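# Flip an upside-down carton bar code up onto a stack

## Task

A carton sitting on top of a stack has its bar code facing down. Flip it so the bar code faces up, set it back on top of a stack oriented the same way as the cartons beneath it and aligned with them, then release it and pull the grippers away. It only counts if the carton stays in place without the robot supporting it.

## Robot and tools

Robot: two arms, left_arm and right_arm, each with six joints (waist, shoulder, elbow, wrist pitch, wrist yaw, wrist roll) and a two-finger gripper. Two head cameras, cam_head_left and cam_head_right, each 504x504 pixels.

Frame: every printed gripper pose uses a single scene frame. Origin on the tabletop midway between the arms, +x out over the table, +z up, and left_arm sits on the +y side. The arm names do not correspond to image sides. end_effector_position is in metres and marks the point between the finger pads, roughly 1 cm short of the fingertips; end_effector_quat_wxyz is its orientation. The fingers extend along the gripper's +z axis and close along its y axis. Reported positions can be somewhat wrong, especially when an arm is stretched far.

execute_actions takes "actions", a list holding zero or one item, plus optional "pictures" (boolean; images come by default). An empty list just reports the state. A wait is {"steps": N} with N up to 300 control steps (1/30 s each), counted from the previous result. A motion is {"rows": [...], "steps": N} with 1 to 15 rows and N up to 15 (default 15); one row per step, and the final row repeats to fill any remaining steps.

Each row is one flat list of 14 numbers, each in [-1, 1], covering both arms even if only one moves: left_arm's six joint values then its gripper opening, followed by right_arm's six joint values then its opening. Joint values are offsets, not poses: they are measured from the joint angles printed in the most recent result showing them (before any such result, or for later calls inside one reply, from the arm's position when the action begins), never from the previous row. Scale: 1.0 equals 1.202 rad for the waist, 1.258 shoulder, 1.238 elbow, 2.073 wrist pitch, 2.022 wrist yaw and wrist roll. Joint ranges in rad: waist -2.618 to 3.054, shoulder 0.000 to 3.142, elbow 0.000 to 3.142, wrist pitch -1.571 to 1.571, wrist yaw -1.571 to 1.571, wrist roll -2.094 to 2.094. A request more than 0.036 rad beyond a range end is rejected and nothing moves; true ends may differ by up to 0.036 rad, and a joint pushed to its actual end is clipped there, reported as "joint sent to its limit" (possibly referring to an earlier still-running action). No such message does not prove there is room left.

Opening is an absolute value, not an offset: +1 fully open (0.094 m pad gap), -1 closed. Away from the extremes, the fingers go to where grip_measured would read the commanded value. To hold something, command about 0.03 below the current grip_measured for a firm grip, less for a gentler one. In this task each pad's force is capped at roughly 13 to 25 N, fixed by how the close happened, so grips are weak: move gently and expect possible slips. Readings may be off by about 1 mm per gripper.

Motion limits: each step a joint's target stays within a lead of its measured angle (0.202 rad waist, 0.258 shoulder, 0.238 elbow, 0.573 wrist pitch, 0.522 wrist yaw and roll), and targets that would move the gripper more than 70 mm from where it is get scaled down together. Big offsets therefore take several actions. Sending zeros does not hold still; it pulls the arm back toward the reference angles and an arm can sag. To hold an arm, in the first call of a reply send the offset back to the desired angles, zeros in later calls, and enlarge the aim if a joint keeps falling short.

The simulation keeps running while you think and write; arms continue toward the last commanded row until everything has nearly stopped or a step is HELD. Fingers still in motion finish moving.

Result lines: the state line lists each arm's pose. Joint positions and Joint velocities give per-arm blocks: six joints (rad, rad/s) then the pad gap (m, m/s). grip_measured is the opening on the command scale. HELD marks steps where a row was partly or entirely not sent. "joint command not followed" means the clearance check altered or blocked joint targets; the rest of the row still applied. MOTOR HOT appears at 75 °C from holding loads; at 90 °C that arm halts for 10 s, and at 100 °C its motors and gripper let go and the arm drops (OVER-TEMPERATURE FAULT). Avoid holding the carton longer than needed.

zoom_image takes "camera" (cam_head_left or cam_head_right) and "region" [x0, y0, x1, y1] in image pixels, origin top-left, at most 504 by 504, and returns an enlarged view of that camera's latest image. Camera intrinsics: cam_head_left K=[[238.26,0,250.594],[0,238.26,249.836],[0,0,1]]; cam_head_right K=[[238.234,0,252.39],[0,238.234,253.2],[0,0,1]]; both wide-angle (about 93° vertical) with strong radial distortion.

finished_scene takes "scene", the current scene's number, ends it irreversibly and reports success; finish only after the carton is released and the grippers are clear.

Things to avoid: dropping, sliding or slamming the carton; knocking anything off the table (immediate failure); pushing hard; letting the two arms collide or press on one another. Occasional brief disturbances may tug a held part or nudge loose objects, so confirm the final state before finishing.

Each tool is called after "Request:" as name([rows], argument=value, ...), one row to a line, values as JSON.

## Session

Request:
execute_actions(actions=[])

Scene clock: 0.00 s of 4500.00 s.
left_arm: end_effector_position=(+0.4747, +0.1018, +0.1316) grip_measured=+1.000 end_effector_quat_wxyz=(+0.716, +0.145, +0.683, -0.001) | right_arm: end_effector_position=(+0.3388, -0.4802, +0.2116) grip_measured=+1.000 end_effector_quat_wxyz=(+0.505, +0.397, +0.577, +0.504)
Joint positions: left_arm=[-0.601  2.137  0.869  1.295 -0.493  0.22   0.094] | right_arm=[-0.948  1.511  0.489  1.077 -1.234  1.44   0.094]
Joint velocities: left_arm=[-0.002  0.027 -0.012  0.037 -0.037  0.022  0.   ] | right_arm=[-0.002 -0.002  0.017  0.007  0.022 -0.051  0.   ]
Motor temperatures (°C, as the motors report them): left_arm=[22 22 25 24 23 23] | right_arm=[23 21 22 23 21 25]

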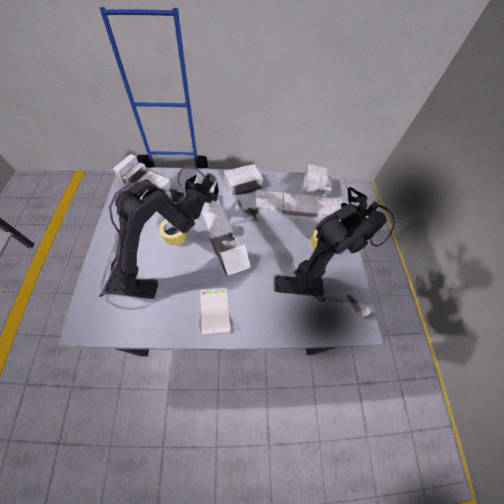

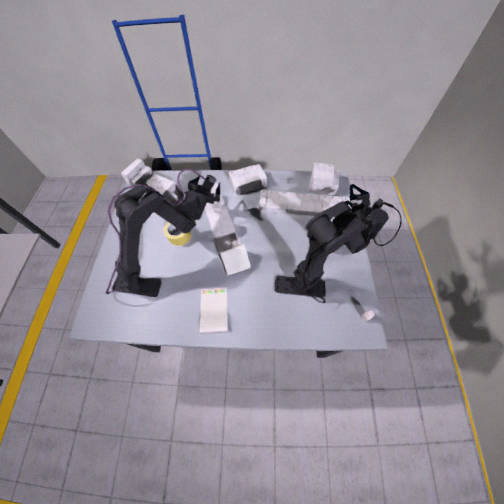

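Request:
zoom_image(camera="cam_head_left", region=[90, 140, 400, 340])

Request:
zoom_image(camera="cam_head_right", region=[170, 160, 300, 290])

Region (90, 140, 400, 340) of cam_head_left's 504x504 image, scaled by 1.626, with more detail than that image has; it fills the top 325 rows of this view, and the rest is white.

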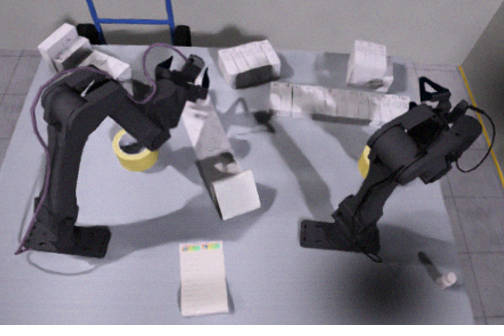

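Region (170, 160, 300, 290) of cam_head_right's 504x504 image, scaled by 3.877, with more detail than that image has.

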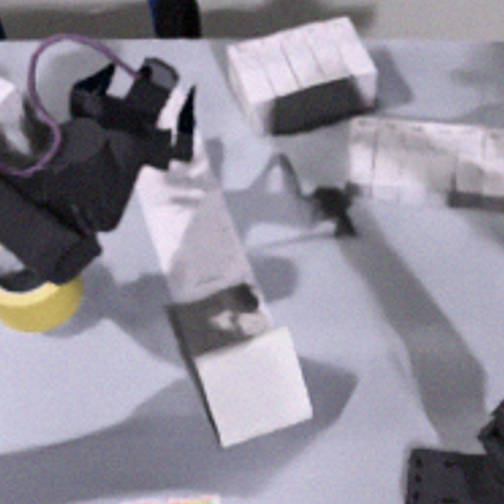

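Request:
execute_actions([
  {"rows":[[0,-0.8,0,-0.3,0,0,1,0,-0.5,0.1,-0.2,0,0,1]]},
], pictures=false)

Request:
execute_actions([
  {"steps":30},
])

Scene clock: 2.30 s of 4500.00 s.
left_arm: end_effector_position=(+0.3874, +0.1755, +0.3976) grip_measured=+1.000 end_effector_quat_wxyz=(+0.794, +0.082, +0.601, -0.046) | right_arm: end_effector_position=(+0.2922, -0.3987, +0.3757) grip_measured=+1.000 end_effector_quat_wxyz=(+0.621, +0.251, +0.602, +0.433)
Joint positions: left_arm=[-0.601  1.259  0.857  0.707 -0.49   0.224  0.094] | right_arm=[-0.948  0.873  0.621  0.714 -1.233  1.444  0.094]
Joint velocities: left_arm=[-0.007 -1.546  0.027 -0.198 -0.066 -0.022  0.   ] | right_arm=[ 0.007  0.1    0.007 -0.286 -0.007  0.022  0.   ]
Motor temperatures (°C, as the motors report them): left_arm=[22 23 25 25 23 23] | right_arm=[23 21 22 23 21 25]
Steps of this call (steps 1 to 54: nothing new was sent; steps 55 to 69: all 15 steps of this action). Readings (joint positions):
55: left_arm=[-0.601 2.107 0.868 1.219 -0.492 0.219] | right_arm=[-0.948 1.480 0.502 1.006 -1.232 1.440]
56: left_arm=[-0.601 2.050 0.862 1.075 -0.491 0.221] | right_arm=[-0.948 1.419 0.517 0.908 -1.231 1.443]
58: left_arm=[-0.601 1.917 0.857 0.883 -0.491 0.224] | right_arm=[-0.948 1.267 0.557 0.816 -1.229 1.444]
62: left_arm=[-0.601 1.657 0.857 0.766 -0.491 0.224] | right_arm=[-0.948 0.951 0.603 0.756 -1.227 1.444]
69: the state above

Scene clock: 3.30 s of 4500.00 s.
left_arm: end_effector_position=(+0.3590, +0.2001, +0.4388) grip_measured=+1.000 end_effector_quat_wxyz=(+0.818, +0.057, +0.569, -0.062) | right_arm: end_effector_position=(+0.2936, -0.4010, +0.3713) grip_measured=+1.000 end_effector_quat_wxyz=(+0.612, +0.264, +0.601, +0.440)
Joint positions: left_arm=[-0.601  1.124  0.857  0.67  -0.493  0.224  0.094] | right_arm=[-0.948  0.876  0.621  0.683 -1.233  1.444  0.094]
Joint velocities: left_arm=[-0.012  0.007 -0.002  0.051 -0.037 -0.022  0.   ] | right_arm=[ 0.007  0.002 -0.012 -0.007 -0.051 -0.037  0.   ]
Motor temperatures (°C, as the motors report them): left_arm=[22 23 25 25 23 23] | right_arm=[23 21 23 24 21 25]
Steps of this call (steps 1 to 30: the robot went on to your last target). Readings (joint positions):
1: left_arm=[-0.601 1.209 0.857 0.704 -0.490 0.224] | right_arm=[-0.948 0.875 0.621 0.706 -1.233 1.444]
2: left_arm=[-0.601 1.168 0.857 0.708 -0.491 0.224] | right_arm=[-0.948 0.876 0.621 0.700 -1.233 1.444]
4: left_arm=[-0.601 1.123 0.857 0.721 -0.492 0.224] | right_arm=[-0.948 0.876 0.621 0.693 -1.233 1.444]
8: left_arm=[-0.601 1.121 0.857 0.700 -0.493 0.224] | right_arm=[-0.948 0.876 0.621 0.686 -1.233 1.444]
30: the state above
All arms were judged still, so your last target was given up. Only a new action makes them travel on or press farther. Fingers that are still opening or closing keep moving.

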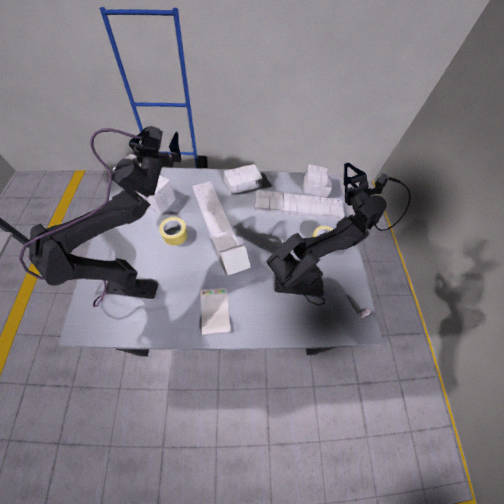

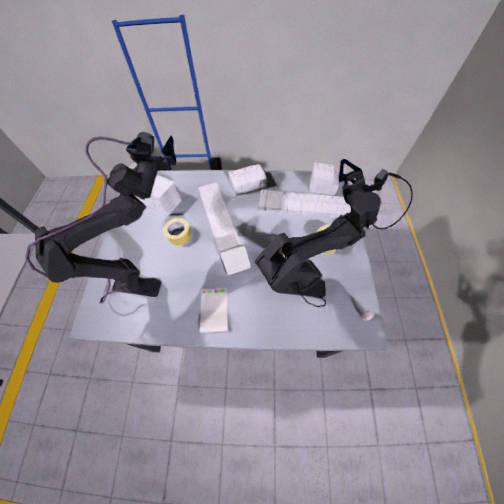

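Moving both arms to simple poses for calibration and a clear view.

Request:
execute_actions([
  {"rows":[[0.5,-0.5,-0.29,-0.323,0.244,-0.111,1,0.789,-0.06,0.1,-0.33,0.61,-0.714,1]]},
], pictures=false)

Request:
execute_actions([
  {"steps":40},
])

Request:
zoom_image(camera="cam_head_left", region=[100, 145, 280, 285])

Request:
zoom_image(camera="cam_head_left", region=[200, 220, 270, 290])

Request:
zoom_image(camera="cam_head_right", region=[200, 220, 270, 290])

Scene clock: 5.00 s of 4500.00 s.
left_arm: end_effector_position=(+0.3066, +0.3521, +0.3052) grip_measured=+1.000 end_effector_quat_wxyz=(+0.713, +0.027, +0.700, -0.014) | right_arm: end_effector_position=(+0.3727, -0.3075, +0.3392) grip_measured=+1.000 end_effector_quat_wxyz=(+0.690, +0.058, +0.719, +0.063)
Joint positions: left_arm=[-0.006  0.505  0.482  0.04  -0.052  0.02   0.094] | right_arm=[-0.007  0.815  0.727  0.047 -0.123  0.166  0.094]
Joint velocities: left_arm=[-0.007 -0.022  0.012 -0.271  0.3   -0.081  0.   ] | right_arm=[ 0.232 -0.012 -0.007 -0.154  0.491 -1.121  0.   ]
Motor temperatures (°C, as the motors report them): left_arm=[22 23 25 26 23 23] | right_arm=[23 21 23 24 21 25]
Steps of this call (steps 1 to 36: nothing new was sent; steps 37 to 51: all 15 steps of this action). Readings (joint positions):
37: left_arm=[-0.582 1.106 0.842 0.637 -0.441 0.205] | right_arm=[-0.914 0.865 0.636 0.601 -1.159 1.368]
38: left_arm=[-0.547 1.063 0.803 0.578 -0.381 0.184] | right_arm=[-0.843 0.855 0.664 0.485 -1.053 1.271]
40: left_arm=[-0.466 0.971 0.713 0.462 -0.305 0.149] | right_arm=[-0.695 0.833 0.709 0.320 -0.857 1.076]
44: left_arm=[-0.246 0.737 0.535 0.204 -0.149 0.081] | right_arm=[-0.399 0.815 0.727 0.155 -0.468 0.687]
51: the state above

Scene clock: 6.33 s of 4500.00 s.
left_arm: end_effector_position=(+0.3059, +0.3442, +0.2932) grip_measured=+1.000 end_effector_quat_wxyz=(+0.695, +0.039, +0.717, -0.033) | right_arm: end_effector_position=(+0.3717, -0.3255, +0.3342) grip_measured=+1.000 end_effector_quat_wxyz=(+0.685, +0.037, +0.727, -0.030)
Joint positions: left_arm=[-0.006  0.505  0.482 -0.008 -0.007  0.007  0.094] | right_arm=[-0.003  0.815  0.727  0.027 -0.013  0.007  0.094]
Joint velocities: left_arm=[-0.002 -0.002  0.022 -0.022  0.051  0.022  0.   ] | right_arm=[ 0.007  0.002 -0.007 -0.051 -0.051  0.022  0.   ]
Motor temperatures (°C, as the motors report them): left_arm=[22 22 26 26 23 23] | right_arm=[23 21 23 24 21 25]
Steps of this call (steps 1 to 30: the robot went on to your last target; steps 31 to 40: nothing new was sent). Readings (joint positions):
1: left_arm=[-0.006 0.505 0.482 0.029 -0.042 0.018] | right_arm=[-0.004 0.815 0.727 0.043 -0.104 0.134]
2: left_arm=[-0.006 0.505 0.482 0.020 -0.035 0.016] | right_arm=[-0.003 0.815 0.727 0.039 -0.086 0.108]
4: left_arm=[-0.006 0.505 0.482 0.008 -0.024 0.013] | right_arm=[-0.003 0.815 0.727 0.034 -0.059 0.072]
8: left_arm=[-0.006 0.505 0.482 -0.002 -0.014 0.009] | right_arm=[-0.003 0.815 0.727 0.030 -0.031 0.033]
40: the state above
All arms were judged still, so your last target was given up. Only a new action makes them travel on or press farther. Fingers that are still opening or closing keep moving.

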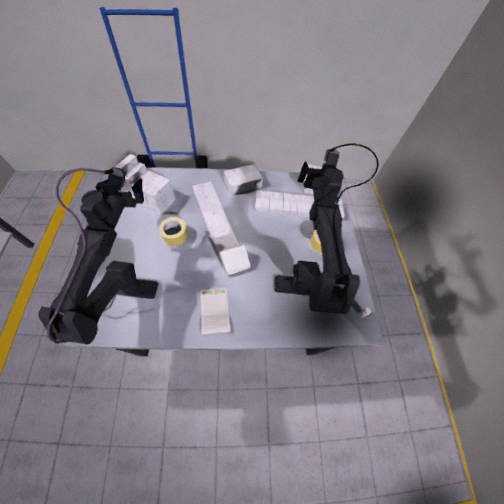

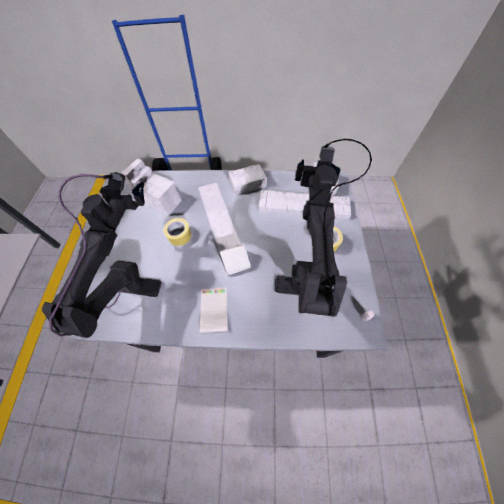

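Region (100, 145, 280, 285) of cam_head_left's 504x504 image, scaled by 2.800, with more detail than that image has.

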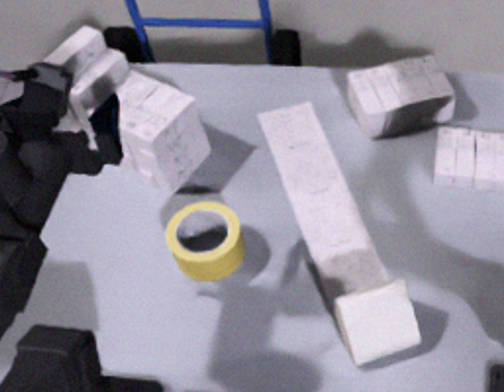

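Region (200, 220, 270, 290) of cam_head_left's 504x504 image, scaled by 7.200, with more detail than that image has.

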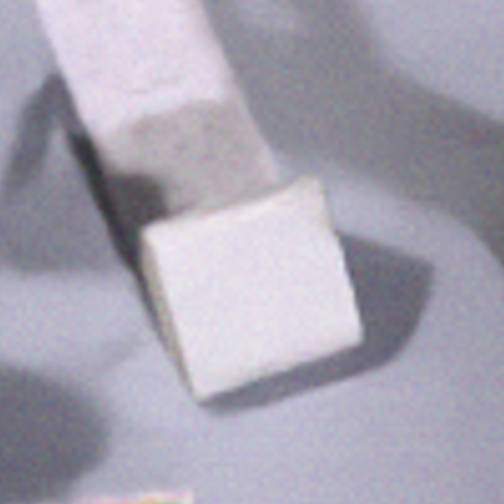

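Region (200, 220, 270, 290) of cam_head_right's 504x504 image, scaled by 7.200, with more detail than that image has.

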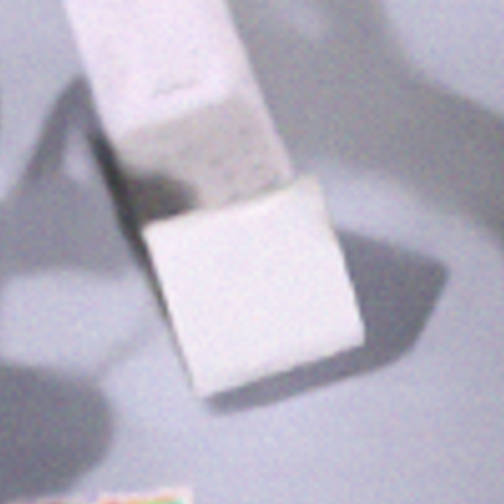

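Request:
zoom_image(camera="cam_head_right", region=[115, 150, 205, 225])

Request:
execute_actions([
  {"rows":[[0.5,0,0,0,0,0,1,-0.5,0,0,0,0,0,1]]},
], pictures=false)

Request:
execute_actions([
  {"steps":15},
])

Request:
zoom_image(camera="cam_head_left", region=[280, 150, 360, 230])

Request:
zoom_image(camera="cam_head_right", region=[280, 150, 360, 230])

Request:
zoom_image(camera="cam_head_left", region=[105, 145, 185, 225])

Region (115, 150, 205, 225) of cam_head_right's 504x504 image, scaled by 5.600, with more detail than that image has.

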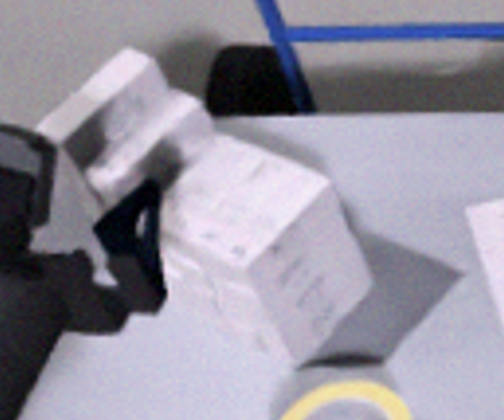

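Scene clock: 8.17 s of 4500.00 s.
left_arm: end_effector_position=(+0.2726, +0.5087, +0.2909) grip_measured=+1.000 end_effector_quat_wxyz=(+0.670, -0.175, +0.699, +0.175) | right_arm: end_effector_position=(+0.2942, -0.5094, +0.3342) grip_measured=+1.000 end_effector_quat_wxyz=(+0.645, +0.252, +0.683, -0.233)
Joint positions: left_arm=[ 0.589  0.505  0.482 -0.017 -0.016  0.01   0.094] | right_arm=[-0.601  0.815  0.727  0.027 -0.005  0.006  0.094]
Joint velocities: left_arm=[-0.002 -0.007 -0.007  0.022 -0.022 -0.051  0.   ] | right_arm=[ 0.012 -0.027 -0.027  0.007 -0.022  0.051  0.   ]
Motor temperatures (°C, as the motors report them): left_arm=[22 22 26 26 23 23] | right_arm=[23 21 24 25 21 25]
Steps of this call (steps 1 to 40: nothing new was sent; steps 41 to 55: all 15 steps of this action). Readings (joint positions):
41: left_arm=[0.025 0.505 0.482 -0.009 0.011 0.009] | right_arm=[-0.033 0.815 0.727 0.027 -0.032 0.006]
42: left_arm=[0.094 0.505 0.482 -0.010 0.015 0.010] | right_arm=[-0.098 0.815 0.727 0.027 -0.037 0.006]
44: left_arm=[0.242 0.505 0.482 -0.013 0.008 0.010] | right_arm=[-0.247 0.815 0.727 0.027 -0.031 0.006]
48: left_arm=[0.525 0.505 0.482 -0.016 -0.006 0.010] | right_arm=[-0.533 0.815 0.727 0.027 -0.018 0.006]
55: the state above

Scene clock: 8.67 s of 4500.00 s.
left_arm: end_effector_position=(+0.2728, +0.5084, +0.2909) grip_measured=+1.000 end_effector_quat_wxyz=(+0.671, -0.175, +0.699, +0.175) | right_arm: end_effector_position=(+0.2942, -0.5094, +0.3342) grip_measured=+1.000 end_effector_quat_wxyz=(+0.645, +0.252, +0.683, -0.233)
Joint positions: left_arm=[ 0.589  0.505  0.482 -0.017 -0.014  0.01   0.094] | right_arm=[-0.601  0.815  0.727  0.027 -0.005  0.006  0.094]
Joint velocities: left_arm=[-0.002 -0.007 -0.002  0.007 -0.037  0.081  0.   ] | right_arm=[ 0.012 -0.002  0.012  0.037  0.007 -0.007  0.   ]
Motor temperatures (°C, as the motors report them): left_arm=[22 22 26 26 23 23] | right_arm=[23 21 24 25 21 25]
Steps of this call (steps 1 to 15: the robot went on to your last target). Readings (joint positions):
1: left_arm=[0.589 0.505 0.482 -0.017 -0.015 0.010] | right_arm=[-0.601 0.815 0.727 0.027 -0.005 0.006]
2: left_arm=[0.589 0.505 0.482 -0.017 -0.015 0.010] | right_arm=[-0.601 0.815 0.727 0.027 -0.005 0.006]
4: left_arm=[0.589 0.505 0.482 -0.017 -0.015 0.010] | right_arm=[-0.601 0.815 0.727 0.027 -0.005 0.006]
8: left_arm=[0.589 0.505 0.482 -0.017 -0.014 0.010] | right_arm=[-0.601 0.815 0.727 0.027 -0.005 0.006]
15: the state above
All arms were judged still, so your last target was given up. Only a new action makes them travel on or press farther. Fingers that are still opening or closing keep moving.

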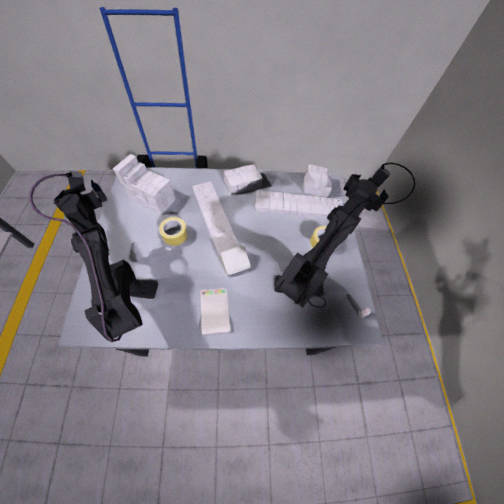

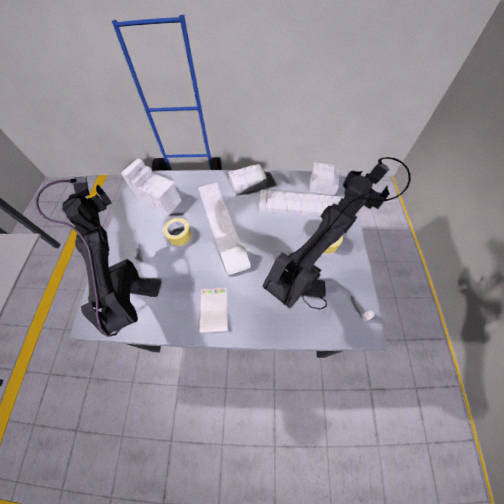

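Region (280, 150, 360, 230) of cam_head_left's 504x504 image, scaled by 6.300, with more detail than that image has.

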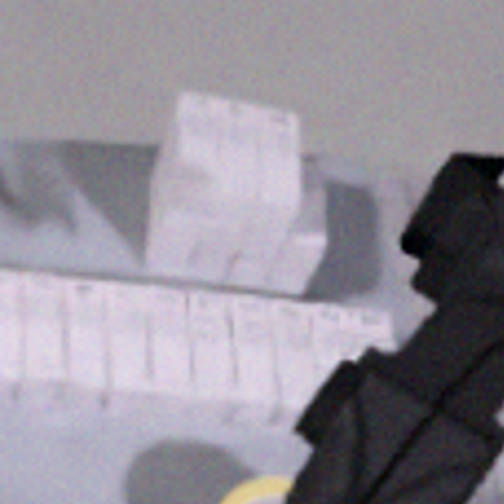

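Region (280, 150, 360, 230) of cam_head_right's 504x504 image, scaled by 6.300, with more detail than that image has.

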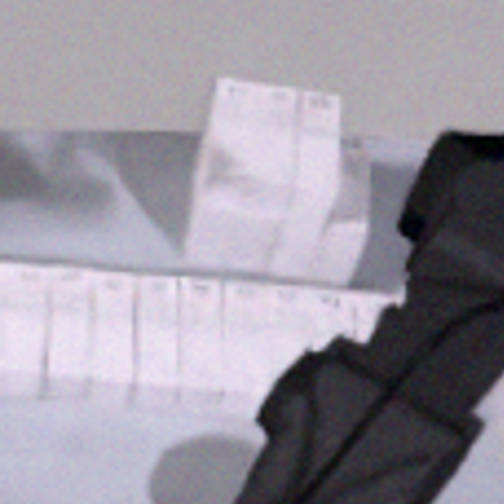

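Region (105, 145, 185, 225) of cam_head_left's 504x504 image, scaled by 6.300, with more detail than that image has.

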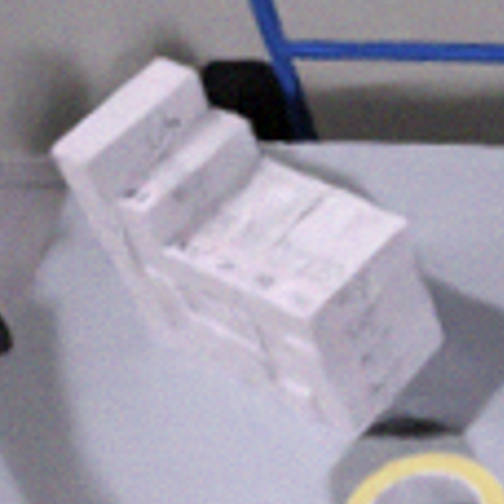

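Request:
zoom_image(camera="cam_head_left", region=[185, 175, 255, 280])

Request:
zoom_image(camera="cam_head_right", region=[115, 150, 175, 210])

Request:
zoom_image(camera="cam_head_right", region=[215, 155, 295, 225])

Region (185, 175, 255, 280) of cam_head_left's 504x504 image, scaled by 4.800, with more detail than that image has.

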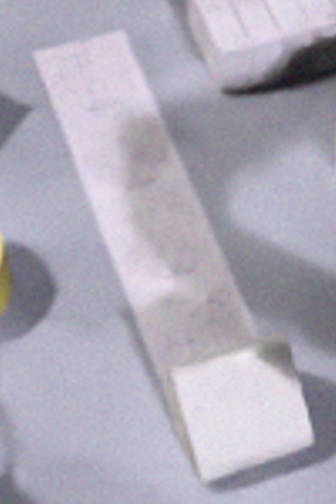

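Region (115, 150, 175, 210) of cam_head_right's 504x504 image, scaled by 8.400, with more detail than that image has.

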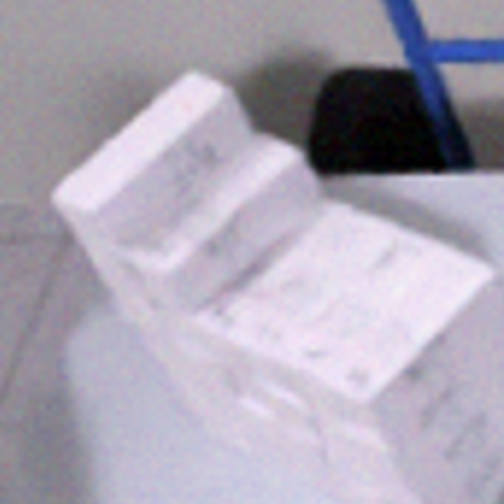

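Region (215, 155, 295, 225) of cam_head_right's 504x504 image, scaled by 6.300, with more detail than that image has; it fills the top 441 rows of this view, and the rest is white.

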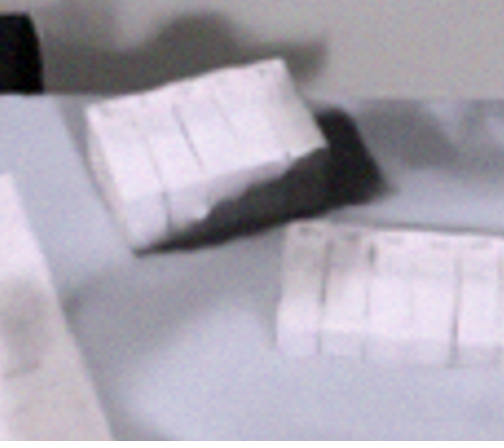

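Request:
execute_actions([
  {"rows":[[0.234,1,0.495,0.4,0.63,0,1,0,0,0,0,0,0,1]]},
], pictures=false)

Request:
execute_actions([
  {"steps":25},
], pictures=false)

Request:
execute_actions([
  {"rows":[[0,0.29,0.012,0.12,0,0,1,0,0,0,0,0,0,1]]},
], pictures=false)

Request:
execute_actions([
  {"steps":15},
])

Request:
zoom_image(camera="cam_head_left", region=[60, 130, 190, 260])

Request:
zoom_image(camera="cam_head_right", region=[60, 130, 190, 260])

Scene clock: 17.70 s of 4500.00 s.
left_arm: end_effector_position=(+0.3957, +0.5219, +0.4423) grip_measured=+1.000 end_effector_quat_wxyz=(+0.788, +0.203, +0.579, +0.051) | right_arm: end_effector_position=(+0.2942, -0.5094, +0.3342) grip_measured=+1.000 end_effector_quat_wxyz=(+0.645, +0.252, +0.683, -0.233)
Joint positions: left_arm=[0.86  1.376 1.094 0.742 0.981 0.012 0.094] | right_arm=[-0.601  0.815  0.727  0.027 -0.005  0.006  0.094]
Joint velocities: left_arm=[ 0.002  1.79   0.354  0.901  1.414 -0.022  0.   ] | right_arm=[-0.002  0.002 -0.002 -0.007 -0.037  0.037  0.   ]
Motor temperatures (°C, as the motors report them): left_arm=[22 22 27 28 23 23] | right_arm=[23 21 25 27 21 25]
Steps of this call (steps 1 to 90: nothing new was sent; then 5.53 s passed at rest; steps 91 to 105: all 15 steps of this action). Readings (joint positions):
91: left_arm=[0.605 0.519 0.489 -0.000 0.023 0.010] | right_arm=[-0.601 0.815 0.727 0.027 -0.005 0.006]
92: left_arm=[0.638 0.557 0.508 0.036 0.075 0.010] | right_arm=[-0.601 0.815 0.727 0.027 -0.005 0.006]
94: left_arm=[0.707 0.646 0.561 0.124 0.173 0.011] | right_arm=[-0.601 0.815 0.727 0.027 -0.005 0.006]
98: left_arm=[0.807 0.842 0.695 0.333 0.388 0.011] | right_arm=[-0.601 0.815 0.727 0.027 -0.005 0.006]
105: the state above

Scene clock: 18.53 s of 4500.00 s.
left_arm: end_effector_position=(+0.4496, +0.5456, +0.2691) grip_measured=+1.000 end_effector_quat_wxyz=(+0.700, +0.198, +0.671, -0.147) | right_arm: end_effector_position=(+0.2942, -0.5094, +0.3342) grip_measured=+1.000 end_effector_quat_wxyz=(+0.645, +0.252, +0.683, -0.233)
Joint positions: left_arm=[0.863 1.792 1.074 0.788 1.253 0.012 0.094] | right_arm=[-0.601  0.815  0.727  0.027 -0.005  0.006  0.094]
Joint velocities: left_arm=[-0.002 -0.012 -0.017 -0.022  0.037 -0.022  0.   ] | right_arm=[-0.002  0.002 -0.002  0.066  0.037 -0.007  0.   ]
Motor temperatures (°C, as the motors report them): left_arm=[22 22 27 28 23 23] | right_arm=[23 21 25 27 21 25]
Steps of this call (steps 1 to 25: the robot went on to your last target). Readings (joint positions):
1: left_arm=[0.860 1.435 1.097 0.762 1.020 0.012] | right_arm=[-0.601 0.815 0.727 0.027 -0.005 0.006]
2: left_arm=[0.860 1.495 1.097 0.768 1.054 0.012] | right_arm=[-0.601 0.815 0.727 0.027 -0.005 0.006]
4: left_arm=[0.860 1.621 1.097 0.775 1.107 0.012] | right_arm=[-0.601 0.815 0.727 0.027 -0.005 0.006]
8: left_arm=[0.863 1.803 1.084 0.758 1.182 0.012] | right_arm=[-0.601 0.815 0.727 0.027 -0.005 0.006]
25: the state above

Scene clock: 19.03 s of 4500.00 s.
left_arm: end_effector_position=(+0.4734, +0.5687, +0.1226) grip_measured=+1.000 end_effector_quat_wxyz=(+0.662, +0.137, +0.708, -0.203) | right_arm: end_effector_position=(+0.2942, -0.5094, +0.3342) grip_measured=+1.000 end_effector_quat_wxyz=(+0.645, +0.252, +0.683, -0.233)
Joint positions: left_arm=[0.863 2.194 1.074 0.993 1.247 0.014 0.094] | right_arm=[-0.601  0.815  0.727  0.027 -0.005  0.006  0.094]
Joint velocities: left_arm=[-0.002 -0.125 -0.002  0.198 -0.022  0.007  0.   ] | right_arm=[ 0.007 -0.002 -0.007 -0.007 -0.022  0.051  0.   ]
Motor temperatures (°C, as the motors report them): left_arm=[22 23 27 28 23 23] | right_arm=[23 21 25 27 21 25]
Steps of this call (steps 1 to 15: all 15 steps of this action). Readings (joint positions):
1: left_arm=[0.863 1.816 1.076 0.828 1.260 0.012] | right_arm=[-0.601 0.815 0.727 0.027 -0.005 0.006]
2: left_arm=[0.863 1.858 1.089 0.890 1.262 0.013] | right_arm=[-0.601 0.815 0.727 0.027 -0.005 0.006]
4: left_arm=[0.863 1.967 1.094 0.948 1.260 0.014] | right_arm=[-0.601 0.815 0.727 0.027 -0.005 0.006]
8: left_arm=[0.863 2.178 1.089 0.969 1.249 0.014] | right_arm=[-0.601 0.815 0.727 0.027 -0.005 0.006]
15: the state above

Scene clock: 19.53 s of 4500.00 s.
left_arm: end_effector_position=(+0.4736, +0.5689, +0.1276) grip_measured=+1.000 end_effector_quat_wxyz=(+0.667, +0.145, +0.704, -0.196) | right_arm: end_effector_position=(+0.2942, -0.5094, +0.3342) grip_measured=+1.000 end_effector_quat_wxyz=(+0.645, +0.252, +0.683, -0.233)
Joint positions: left_arm=[0.863 2.188 1.074 1.012 1.247 0.014 0.094] | right_arm=[-0.601  0.815  0.727  0.027 -0.005  0.006  0.094]
Joint velocities: left_arm=[-0.017 -0.007  0.007  0.066 -0.022 -0.051  0.   ] | right_arm=[-0.012  0.002 -0.012  0.037  0.007  0.066  0.   ]
Motor temperatures (°C, as the motors report them): left_arm=[22 23 27 28 23 23] | right_arm=[23 21 25 28 21 25]
Steps of this call (steps 1 to 15: the robot went on to your last target). Readings (joint positions):
1: left_arm=[0.863 2.190 1.074 0.999 1.247 0.014] | right_arm=[-0.601 0.815 0.727 0.027 -0.005 0.006]
2: left_arm=[0.863 2.188 1.074 1.004 1.247 0.014] | right_arm=[-0.601 0.815 0.727 0.027 -0.005 0.006]
4: left_arm=[0.863 2.188 1.074 1.009 1.247 0.014] | right_arm=[-0.601 0.815 0.727 0.027 -0.005 0.006]
8: left_arm=[0.863 2.188 1.074 1.011 1.247 0.014] | right_arm=[-0.601 0.815 0.727 0.027 -0.005 0.006]
15: the state above

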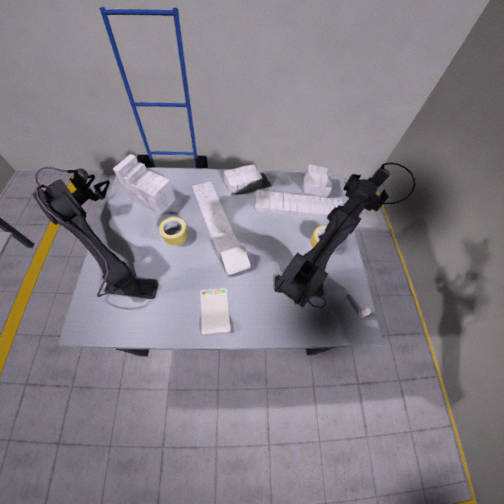

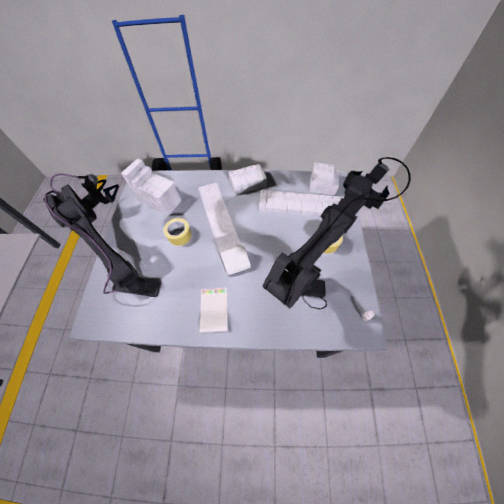

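Region (60, 130, 190, 260) of cam_head_left's 504x504 image, scaled by 3.877, with more detail than that image has.

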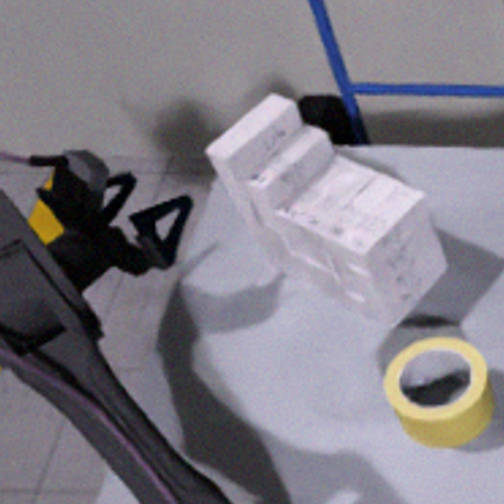

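Region (60, 130, 190, 260) of cam_head_right's 504x504 image, scaled by 3.877, with more detail than that image has.

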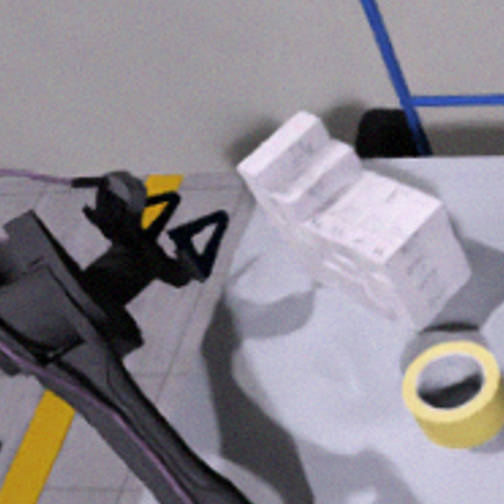

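Request:
execute_actions([
  {"rows":[[-0.034,-0.195,-0.22,0.09,-0.01,-0.007,1,0,0,0,0,0,0,1]]},
], pictures=false)

Request:
execute_actions([
  {"steps":15},
])

Request:
zoom_image(camera="cam_head_left", region=[70, 140, 160, 230])

Request:
zoom_image(camera="cam_head_right", region=[70, 140, 160, 230])

Scene clock: 22.33 s of 4500.00 s.
left_arm: end_effector_position=(+0.4384, +0.5133, +0.1673) grip_measured=+1.000 end_effector_quat_wxyz=(+0.689, +0.190, +0.678, -0.171) | right_arm: end_effector_position=(+0.2942, -0.5094, +0.3342) grip_measured=+1.000 end_effector_quat_wxyz=(+0.645, +0.252, +0.683, -0.233)
Joint positions: left_arm=[0.821 1.96  0.813 1.171 1.234 0.007 0.094] | right_arm=[-0.601  0.815  0.727  0.027 -0.005  0.006  0.094]
Joint velocities: left_arm=[ 0.022  0.012  0.012  0.051 -0.051  0.037  0.   ] | right_arm=[ 0.007 -0.012 -0.002 -0.007  0.007 -0.007  0.   ]
Motor temperatures (°C, as the motors report them): left_arm=[22 24 27 28 23 23] | right_arm=[23 21 25 28 21 25]
Steps of this call (steps 1 to 15: the robot went on to your last target; steps 16 to 69: nothing new was sent; steps 70 to 84: all 15 steps of this action). Readings (joint positions):
70: left_arm=[0.861 2.165 1.044 1.023 1.226 0.010] | right_arm=[-0.601 0.815 0.727 0.027 -0.005 0.006]
71: left_arm=[0.859 2.115 0.967 1.040 1.214 0.008] | right_arm=[-0.601 0.815 0.727 0.027 -0.005 0.006]
73: left_arm=[0.845 2.014 0.843 1.085 1.226 0.007] | right_arm=[-0.601 0.815 0.727 0.027 -0.005 0.006]
77: left_arm=[0.821 1.960 0.813 1.155 1.237 0.007] | right_arm=[-0.601 0.815 0.727 0.027 -0.005 0.006]
84: the state above

Scene clock: 22.83 s of 4500.00 s.
left_arm: end_effector_position=(+0.4385, +0.5133, +0.1678) grip_measured=+1.000 end_effector_quat_wxyz=(+0.690, +0.191, +0.678, -0.170) | right_arm: end_effector_position=(+0.2942, -0.5094, +0.3342) grip_measured=+1.000 end_effector_quat_wxyz=(+0.645, +0.252, +0.683, -0.233)
Joint positions: left_arm=[0.821 1.96  0.813 1.175 1.234 0.007 0.094] | right_arm=[-0.601  0.815  0.727  0.027 -0.005  0.006  0.094]
Joint velocities: left_arm=[ 0.007  0.007  0.002  0.007 -0.022  0.007  0.   ] | right_arm=[-0.017 -0.002 -0.002  0.051  0.007  0.095  0.   ]
Motor temperatures (°C, as the motors report them): left_arm=[22 24 27 28 23 23] | right_arm=[23 21 25 28 21 25]
Steps of this call (steps 1 to 15: the robot went on to your last target). Readings (joint positions):
1: left_arm=[0.821 1.960 0.813 1.172 1.234 0.007] | right_arm=[-0.601 0.815 0.727 0.027 -0.005 0.006]
2: left_arm=[0.821 1.960 0.813 1.173 1.234 0.007] | right_arm=[-0.601 0.815 0.727 0.027 -0.005 0.006]
4: left_arm=[0.821 1.960 0.813 1.173 1.234 0.007] | right_arm=[-0.601 0.815 0.727 0.027 -0.005 0.006]
8: left_arm=[0.821 1.960 0.813 1.174 1.234 0.007] | right_arm=[-0.601 0.815 0.727 0.027 -0.005 0.006]
15: the state above
All arms were judged still, so your last target was given up. Only a new action makes them travel on or press farther. Fingers that are still opening or closing keep moving.

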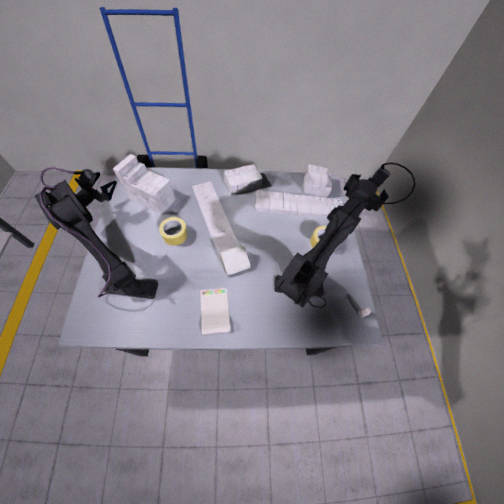

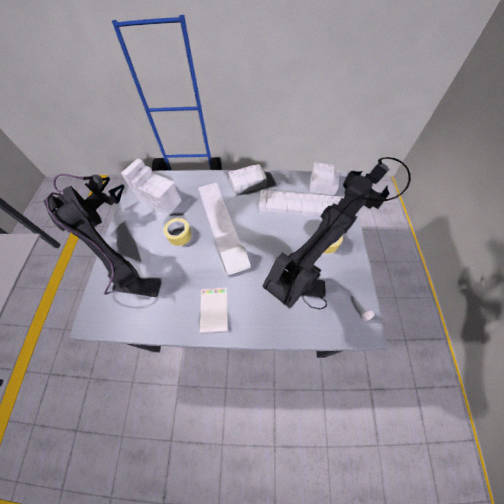

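Region (70, 140, 160, 230) of cam_head_left's 504x504 image, scaled by 5.600, with more detail than that image has.

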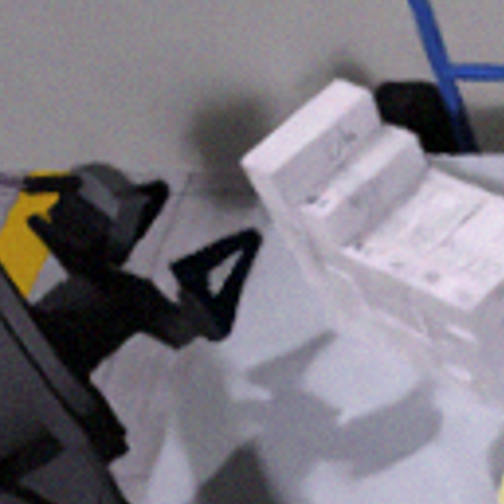

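Region (70, 140, 160, 230) of cam_head_right's 504x504 image, scaled by 5.600, with more detail than that image has.

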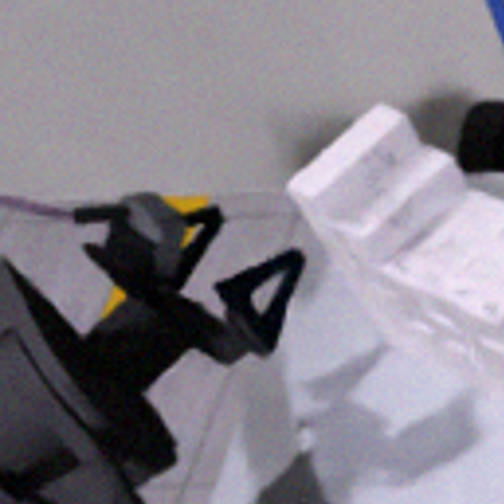

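Request:
execute_actions([
  {"rows":[[-0.02,0,0.02,0,-0.012,0,1,0,0,0,0,0,0,1],[-0.04,0.005,0.035,-0.004,-0.024,0,1,0,0,0,0,0,0,1],[-0.06,0.01,0.05,-0.008,-0.036,0,1,0,0,0,0,0,0,1],[-0.08,0.015,0.06,-0.012,-0.048,0,1,0,0,0,0,0,0,1],[-0.1,0.02,0.075,-0.016,-0.06,0,1,0,0,0,0,0,0,1],[-0.12,0.025,0.09,-0.02,-0.072,0,1,0,0,0,0,0,0,1],[-0.14,0.03,0.1,-0.024,-0.084,0,1,0,0,0,0,0,0,1],[-0.16,0.035,0.113,-0.028,-0.096,0,1,0,0,0,0,0,0,1],[-0.178,0.042,0.125,-0.033,-0.108,0,1,0,0,0,0,0,0,1]]},
], pictures=false)

Request:
execute_actions([
  {"steps":15},
])

Request:
zoom_image(camera="cam_head_left", region=[80, 140, 160, 220])

Request:
zoom_image(camera="cam_head_right", region=[90, 140, 170, 220])

Scene clock: 25.17 s of 4500.00 s.
left_arm: end_effector_position=(+0.5012, +0.4565, +0.1794) grip_measured=+1.000 end_effector_quat_wxyz=(+0.693, +0.208, +0.667, -0.179) | right_arm: end_effector_position=(+0.2942, -0.5094, +0.3342) grip_measured=+1.000 end_effector_quat_wxyz=(+0.645, +0.252, +0.683, -0.233)
Joint positions: left_arm=[0.599 2.005 0.933 1.12  1.05  0.007 0.094] | right_arm=[-0.601  0.815  0.727  0.027 -0.005  0.006  0.094]
Joint velocities: left_arm=[ 0.037 -0.002 -0.007 -0.11  -0.183  0.007  0.   ] | right_arm=[-0.022 -0.002 -0.012  0.066  0.095 -0.037  0.   ]
Motor temperatures (°C, as the motors report them): left_arm=[22 25 27 28 23 23] | right_arm=[23 21 25 28 21 25]
Steps of this call (steps 1 to 55: nothing new was sent; steps 56 to 70: all 15 steps of this action). Readings (joint positions):
56: left_arm=[0.820 1.960 0.813 1.175 1.232 0.007] | right_arm=[-0.601 0.815 0.727 0.027 -0.005 0.006]
57: left_arm=[0.815 1.960 0.813 1.175 1.224 0.007] | right_arm=[-0.601 0.815 0.727 0.027 -0.005 0.006]
59: left_arm=[0.787 1.964 0.825 1.169 1.202 0.007] | right_arm=[-0.601 0.815 0.727 0.027 -0.005 0.006]
63: left_arm=[0.684 1.990 0.891 1.147 1.131 0.007] | right_arm=[-0.601 0.815 0.727 0.027 -0.005 0.006]
70: the state above

Scene clock: 25.67 s of 4500.00 s.
left_arm: end_effector_position=(+0.5031, +0.4606, +0.1790) grip_measured=+1.000 end_effector_quat_wxyz=(+0.694, +0.199, +0.670, -0.172) | right_arm: end_effector_position=(+0.2942, -0.5094, +0.3342) grip_measured=+1.000 end_effector_quat_wxyz=(+0.645, +0.252, +0.683, -0.233)
Joint positions: left_arm=[0.601 2.005 0.933 1.117 1.028 0.007 0.094] | right_arm=[-0.601  0.815  0.727  0.027 -0.005  0.006  0.094]
Joint velocities: left_arm=[-0.007  0.002 -0.017  0.066 -0.037 -0.095  0.   ] | right_arm=[-0.007  0.007  0.007  0.007  0.022 -0.007  0.   ]
Motor temperatures (°C, as the motors report them): left_arm=[22 25 27 28 23 23] | right_arm=[23 21 25 29 21 25]
Steps of this call (steps 1 to 15: the robot went on to your last target). Readings (joint positions):
1: left_arm=[0.600 2.005 0.933 1.119 1.045 0.007] | right_arm=[-0.601 0.815 0.727 0.027 -0.005 0.006]
2: left_arm=[0.601 2.005 0.933 1.118 1.041 0.007] | right_arm=[-0.601 0.815 0.727 0.027 -0.005 0.006]
4: left_arm=[0.601 2.005 0.933 1.117 1.036 0.007] | right_arm=[-0.601 0.815 0.727 0.027 -0.005 0.006]
8: left_arm=[0.601 2.005 0.933 1.117 1.031 0.007] | right_arm=[-0.601 0.815 0.727 0.027 -0.005 0.006]
15: the state above

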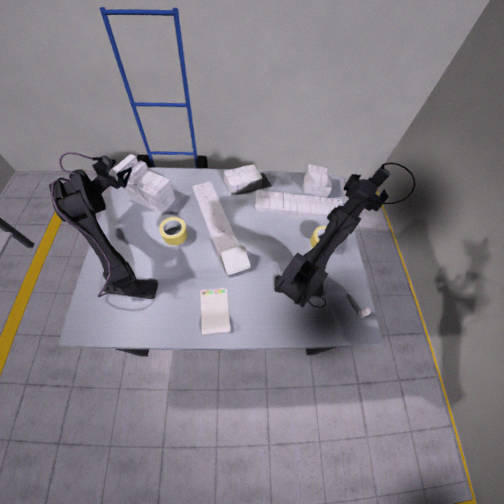

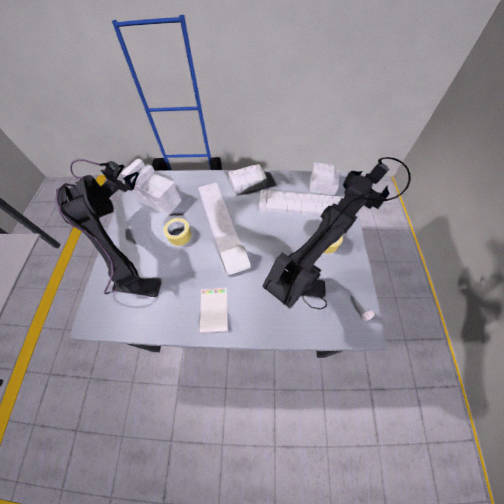

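Region (80, 140, 160, 220) of cam_head_left's 504x504 image, scaled by 6.300, with more detail than that image has.

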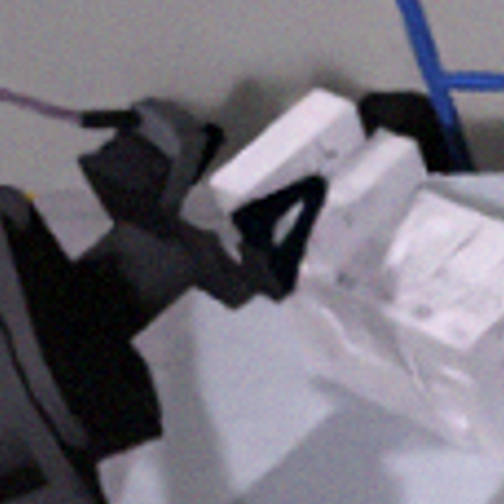

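Region (90, 140, 170, 220) of cam_head_right's 504x504 image, scaled by 6.300, with more detail than that image has.

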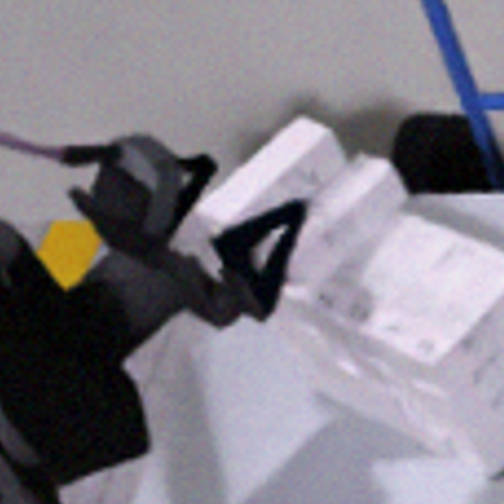

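Request:
execute_actions([
  {"rows":[[0,-0.03,0.01,-0.015,0,0,1,0,0,0,0,0,0,1],[0,-0.05,0.01,-0.03,0,0,1,0,0,0,0,0,0,1],[0,-0.07,0.01,-0.05,0,0,1,0,0,0,0,0,0,1],[0,-0.095,0.01,-0.075,0,0,1,0,0,0,0,0,0,1]]},
], pictures=false)

Request:
execute_actions([
  {"steps":12},
])

Request:
zoom_image(camera="cam_head_left", region=[80, 140, 160, 220])

Request:
zoom_image(camera="cam_head_right", region=[90, 140, 170, 220])

Scene clock: 27.37 s of 4500.00 s.
left_arm: end_effector_position=(+0.4976, +0.4577, +0.1994) grip_measured=+1.000 end_effector_quat_wxyz=(+0.684, +0.188, +0.681, -0.182) | right_arm: end_effector_position=(+0.2942, -0.5094, +0.3342) grip_measured=+1.000 end_effector_quat_wxyz=(+0.645, +0.252, +0.683, -0.233)
Joint positions: left_arm=[0.601 1.907 0.933 0.977 1.028 0.007 0.094] | right_arm=[-0.601  0.815  0.727  0.027 -0.005  0.006  0.094]
Joint velocities: left_arm=[-0.012  0.007  0.007 -0.066  0.007  0.051  0.   ] | right_arm=[-0.007 -0.027 -0.017 -0.022  0.007  0.051  0.   ]
Motor temperatures (°C, as the motors report them): left_arm=[22 25 27 28 23 23] | right_arm=[23 21 26 29 21 25]
Steps of this call (steps 1 to 15: the robot went on to your last target; steps 16 to 36: nothing new was sent; steps 37 to 51: all 15 steps of this action). Readings (joint positions):
37: left_arm=[0.601 2.005 0.933 1.115 1.028 0.007] | right_arm=[-0.601 0.815 0.727 0.027 -0.005 0.006]
38: left_arm=[0.601 2.001 0.933 1.106 1.028 0.007] | right_arm=[-0.601 0.815 0.727 0.027 -0.005 0.006]
40: left_arm=[0.601 1.977 0.933 1.059 1.028 0.007] | right_arm=[-0.601 0.815 0.727 0.027 -0.005 0.006]
44: left_arm=[0.601 1.917 0.933 1.007 1.028 0.007] | right_arm=[-0.601 0.815 0.727 0.027 -0.005 0.006]
51: the state above

Scene clock: 27.77 s of 4500.00 s.
left_arm: end_effector_position=(+0.4976, +0.4577, +0.1976) grip_measured=+1.000 end_effector_quat_wxyz=(+0.681, +0.186, +0.684, -0.185) | right_arm: end_effector_position=(+0.2942, -0.5094, +0.3342) grip_measured=+1.000 end_effector_quat_wxyz=(+0.645, +0.252, +0.683, -0.233)
Joint positions: left_arm=[0.601 1.907 0.933 0.965 1.028 0.007 0.094] | right_arm=[-0.601  0.815  0.727  0.027 -0.005  0.006  0.094]
Joint velocities: left_arm=[-0.007 -0.012 -0.002  0.022  0.007 -0.007  0.   ] | right_arm=[-0.007  0.007 -0.007  0.037  0.007 -0.037  0.   ]
Motor temperatures (°C, as the motors report them): left_arm=[22 25 27 28 23 23] | right_arm=[23 21 26 29 21 25]
Steps of this call (steps 1 to 12: the robot went on to your last target). Readings (joint positions):
1: left_arm=[0.601 1.907 0.933 0.974 1.028 0.007] | right_arm=[-0.601 0.815 0.727 0.027 -0.005 0.006]
2: left_arm=[0.601 1.907 0.933 0.972 1.028 0.007] | right_arm=[-0.601 0.815 0.727 0.027 -0.005 0.006]
4: left_arm=[0.601 1.907 0.933 0.969 1.028 0.007] | right_arm=[-0.601 0.815 0.727 0.027 -0.005 0.006]
8: left_arm=[0.601 1.907 0.933 0.966 1.028 0.007] | right_arm=[-0.601 0.815 0.727 0.027 -0.005 0.006]
12: the state above

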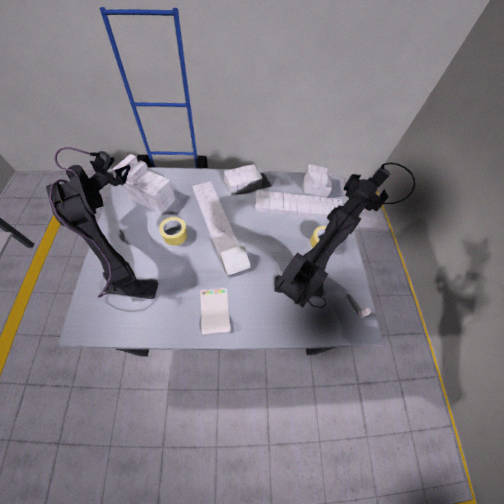

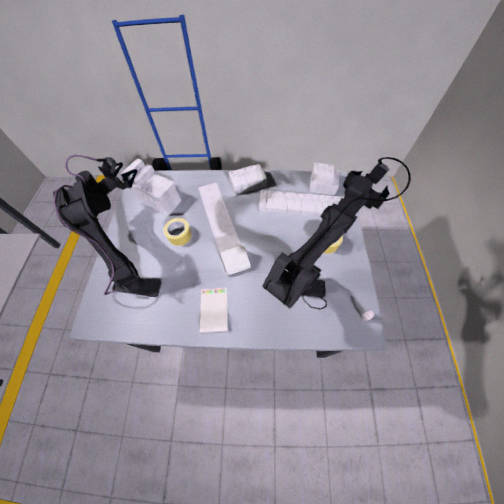

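Region (80, 140, 160, 220) of cam_head_left's 504x504 image, scaled by 6.300, with more detail than that image has.

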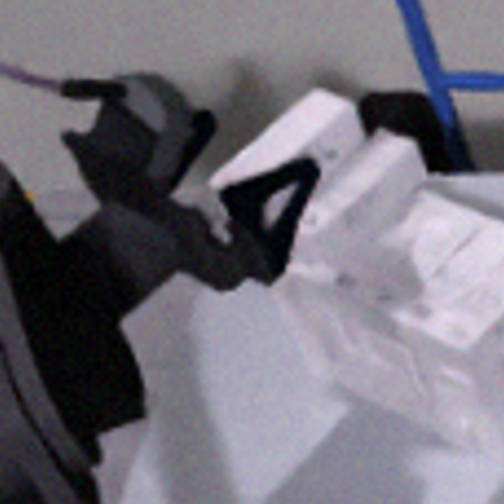

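Region (90, 140, 170, 220) of cam_head_right's 504x504 image, scaled by 6.300, with more detail than that image has.

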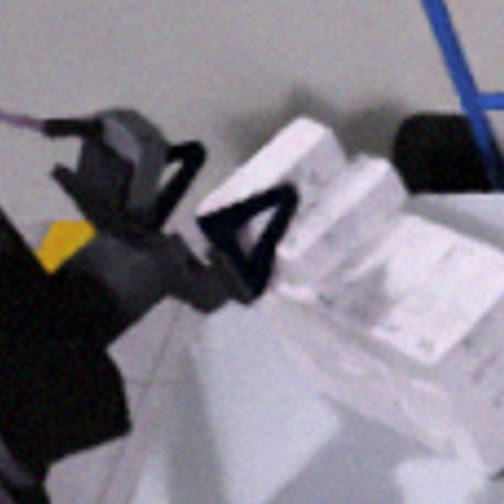

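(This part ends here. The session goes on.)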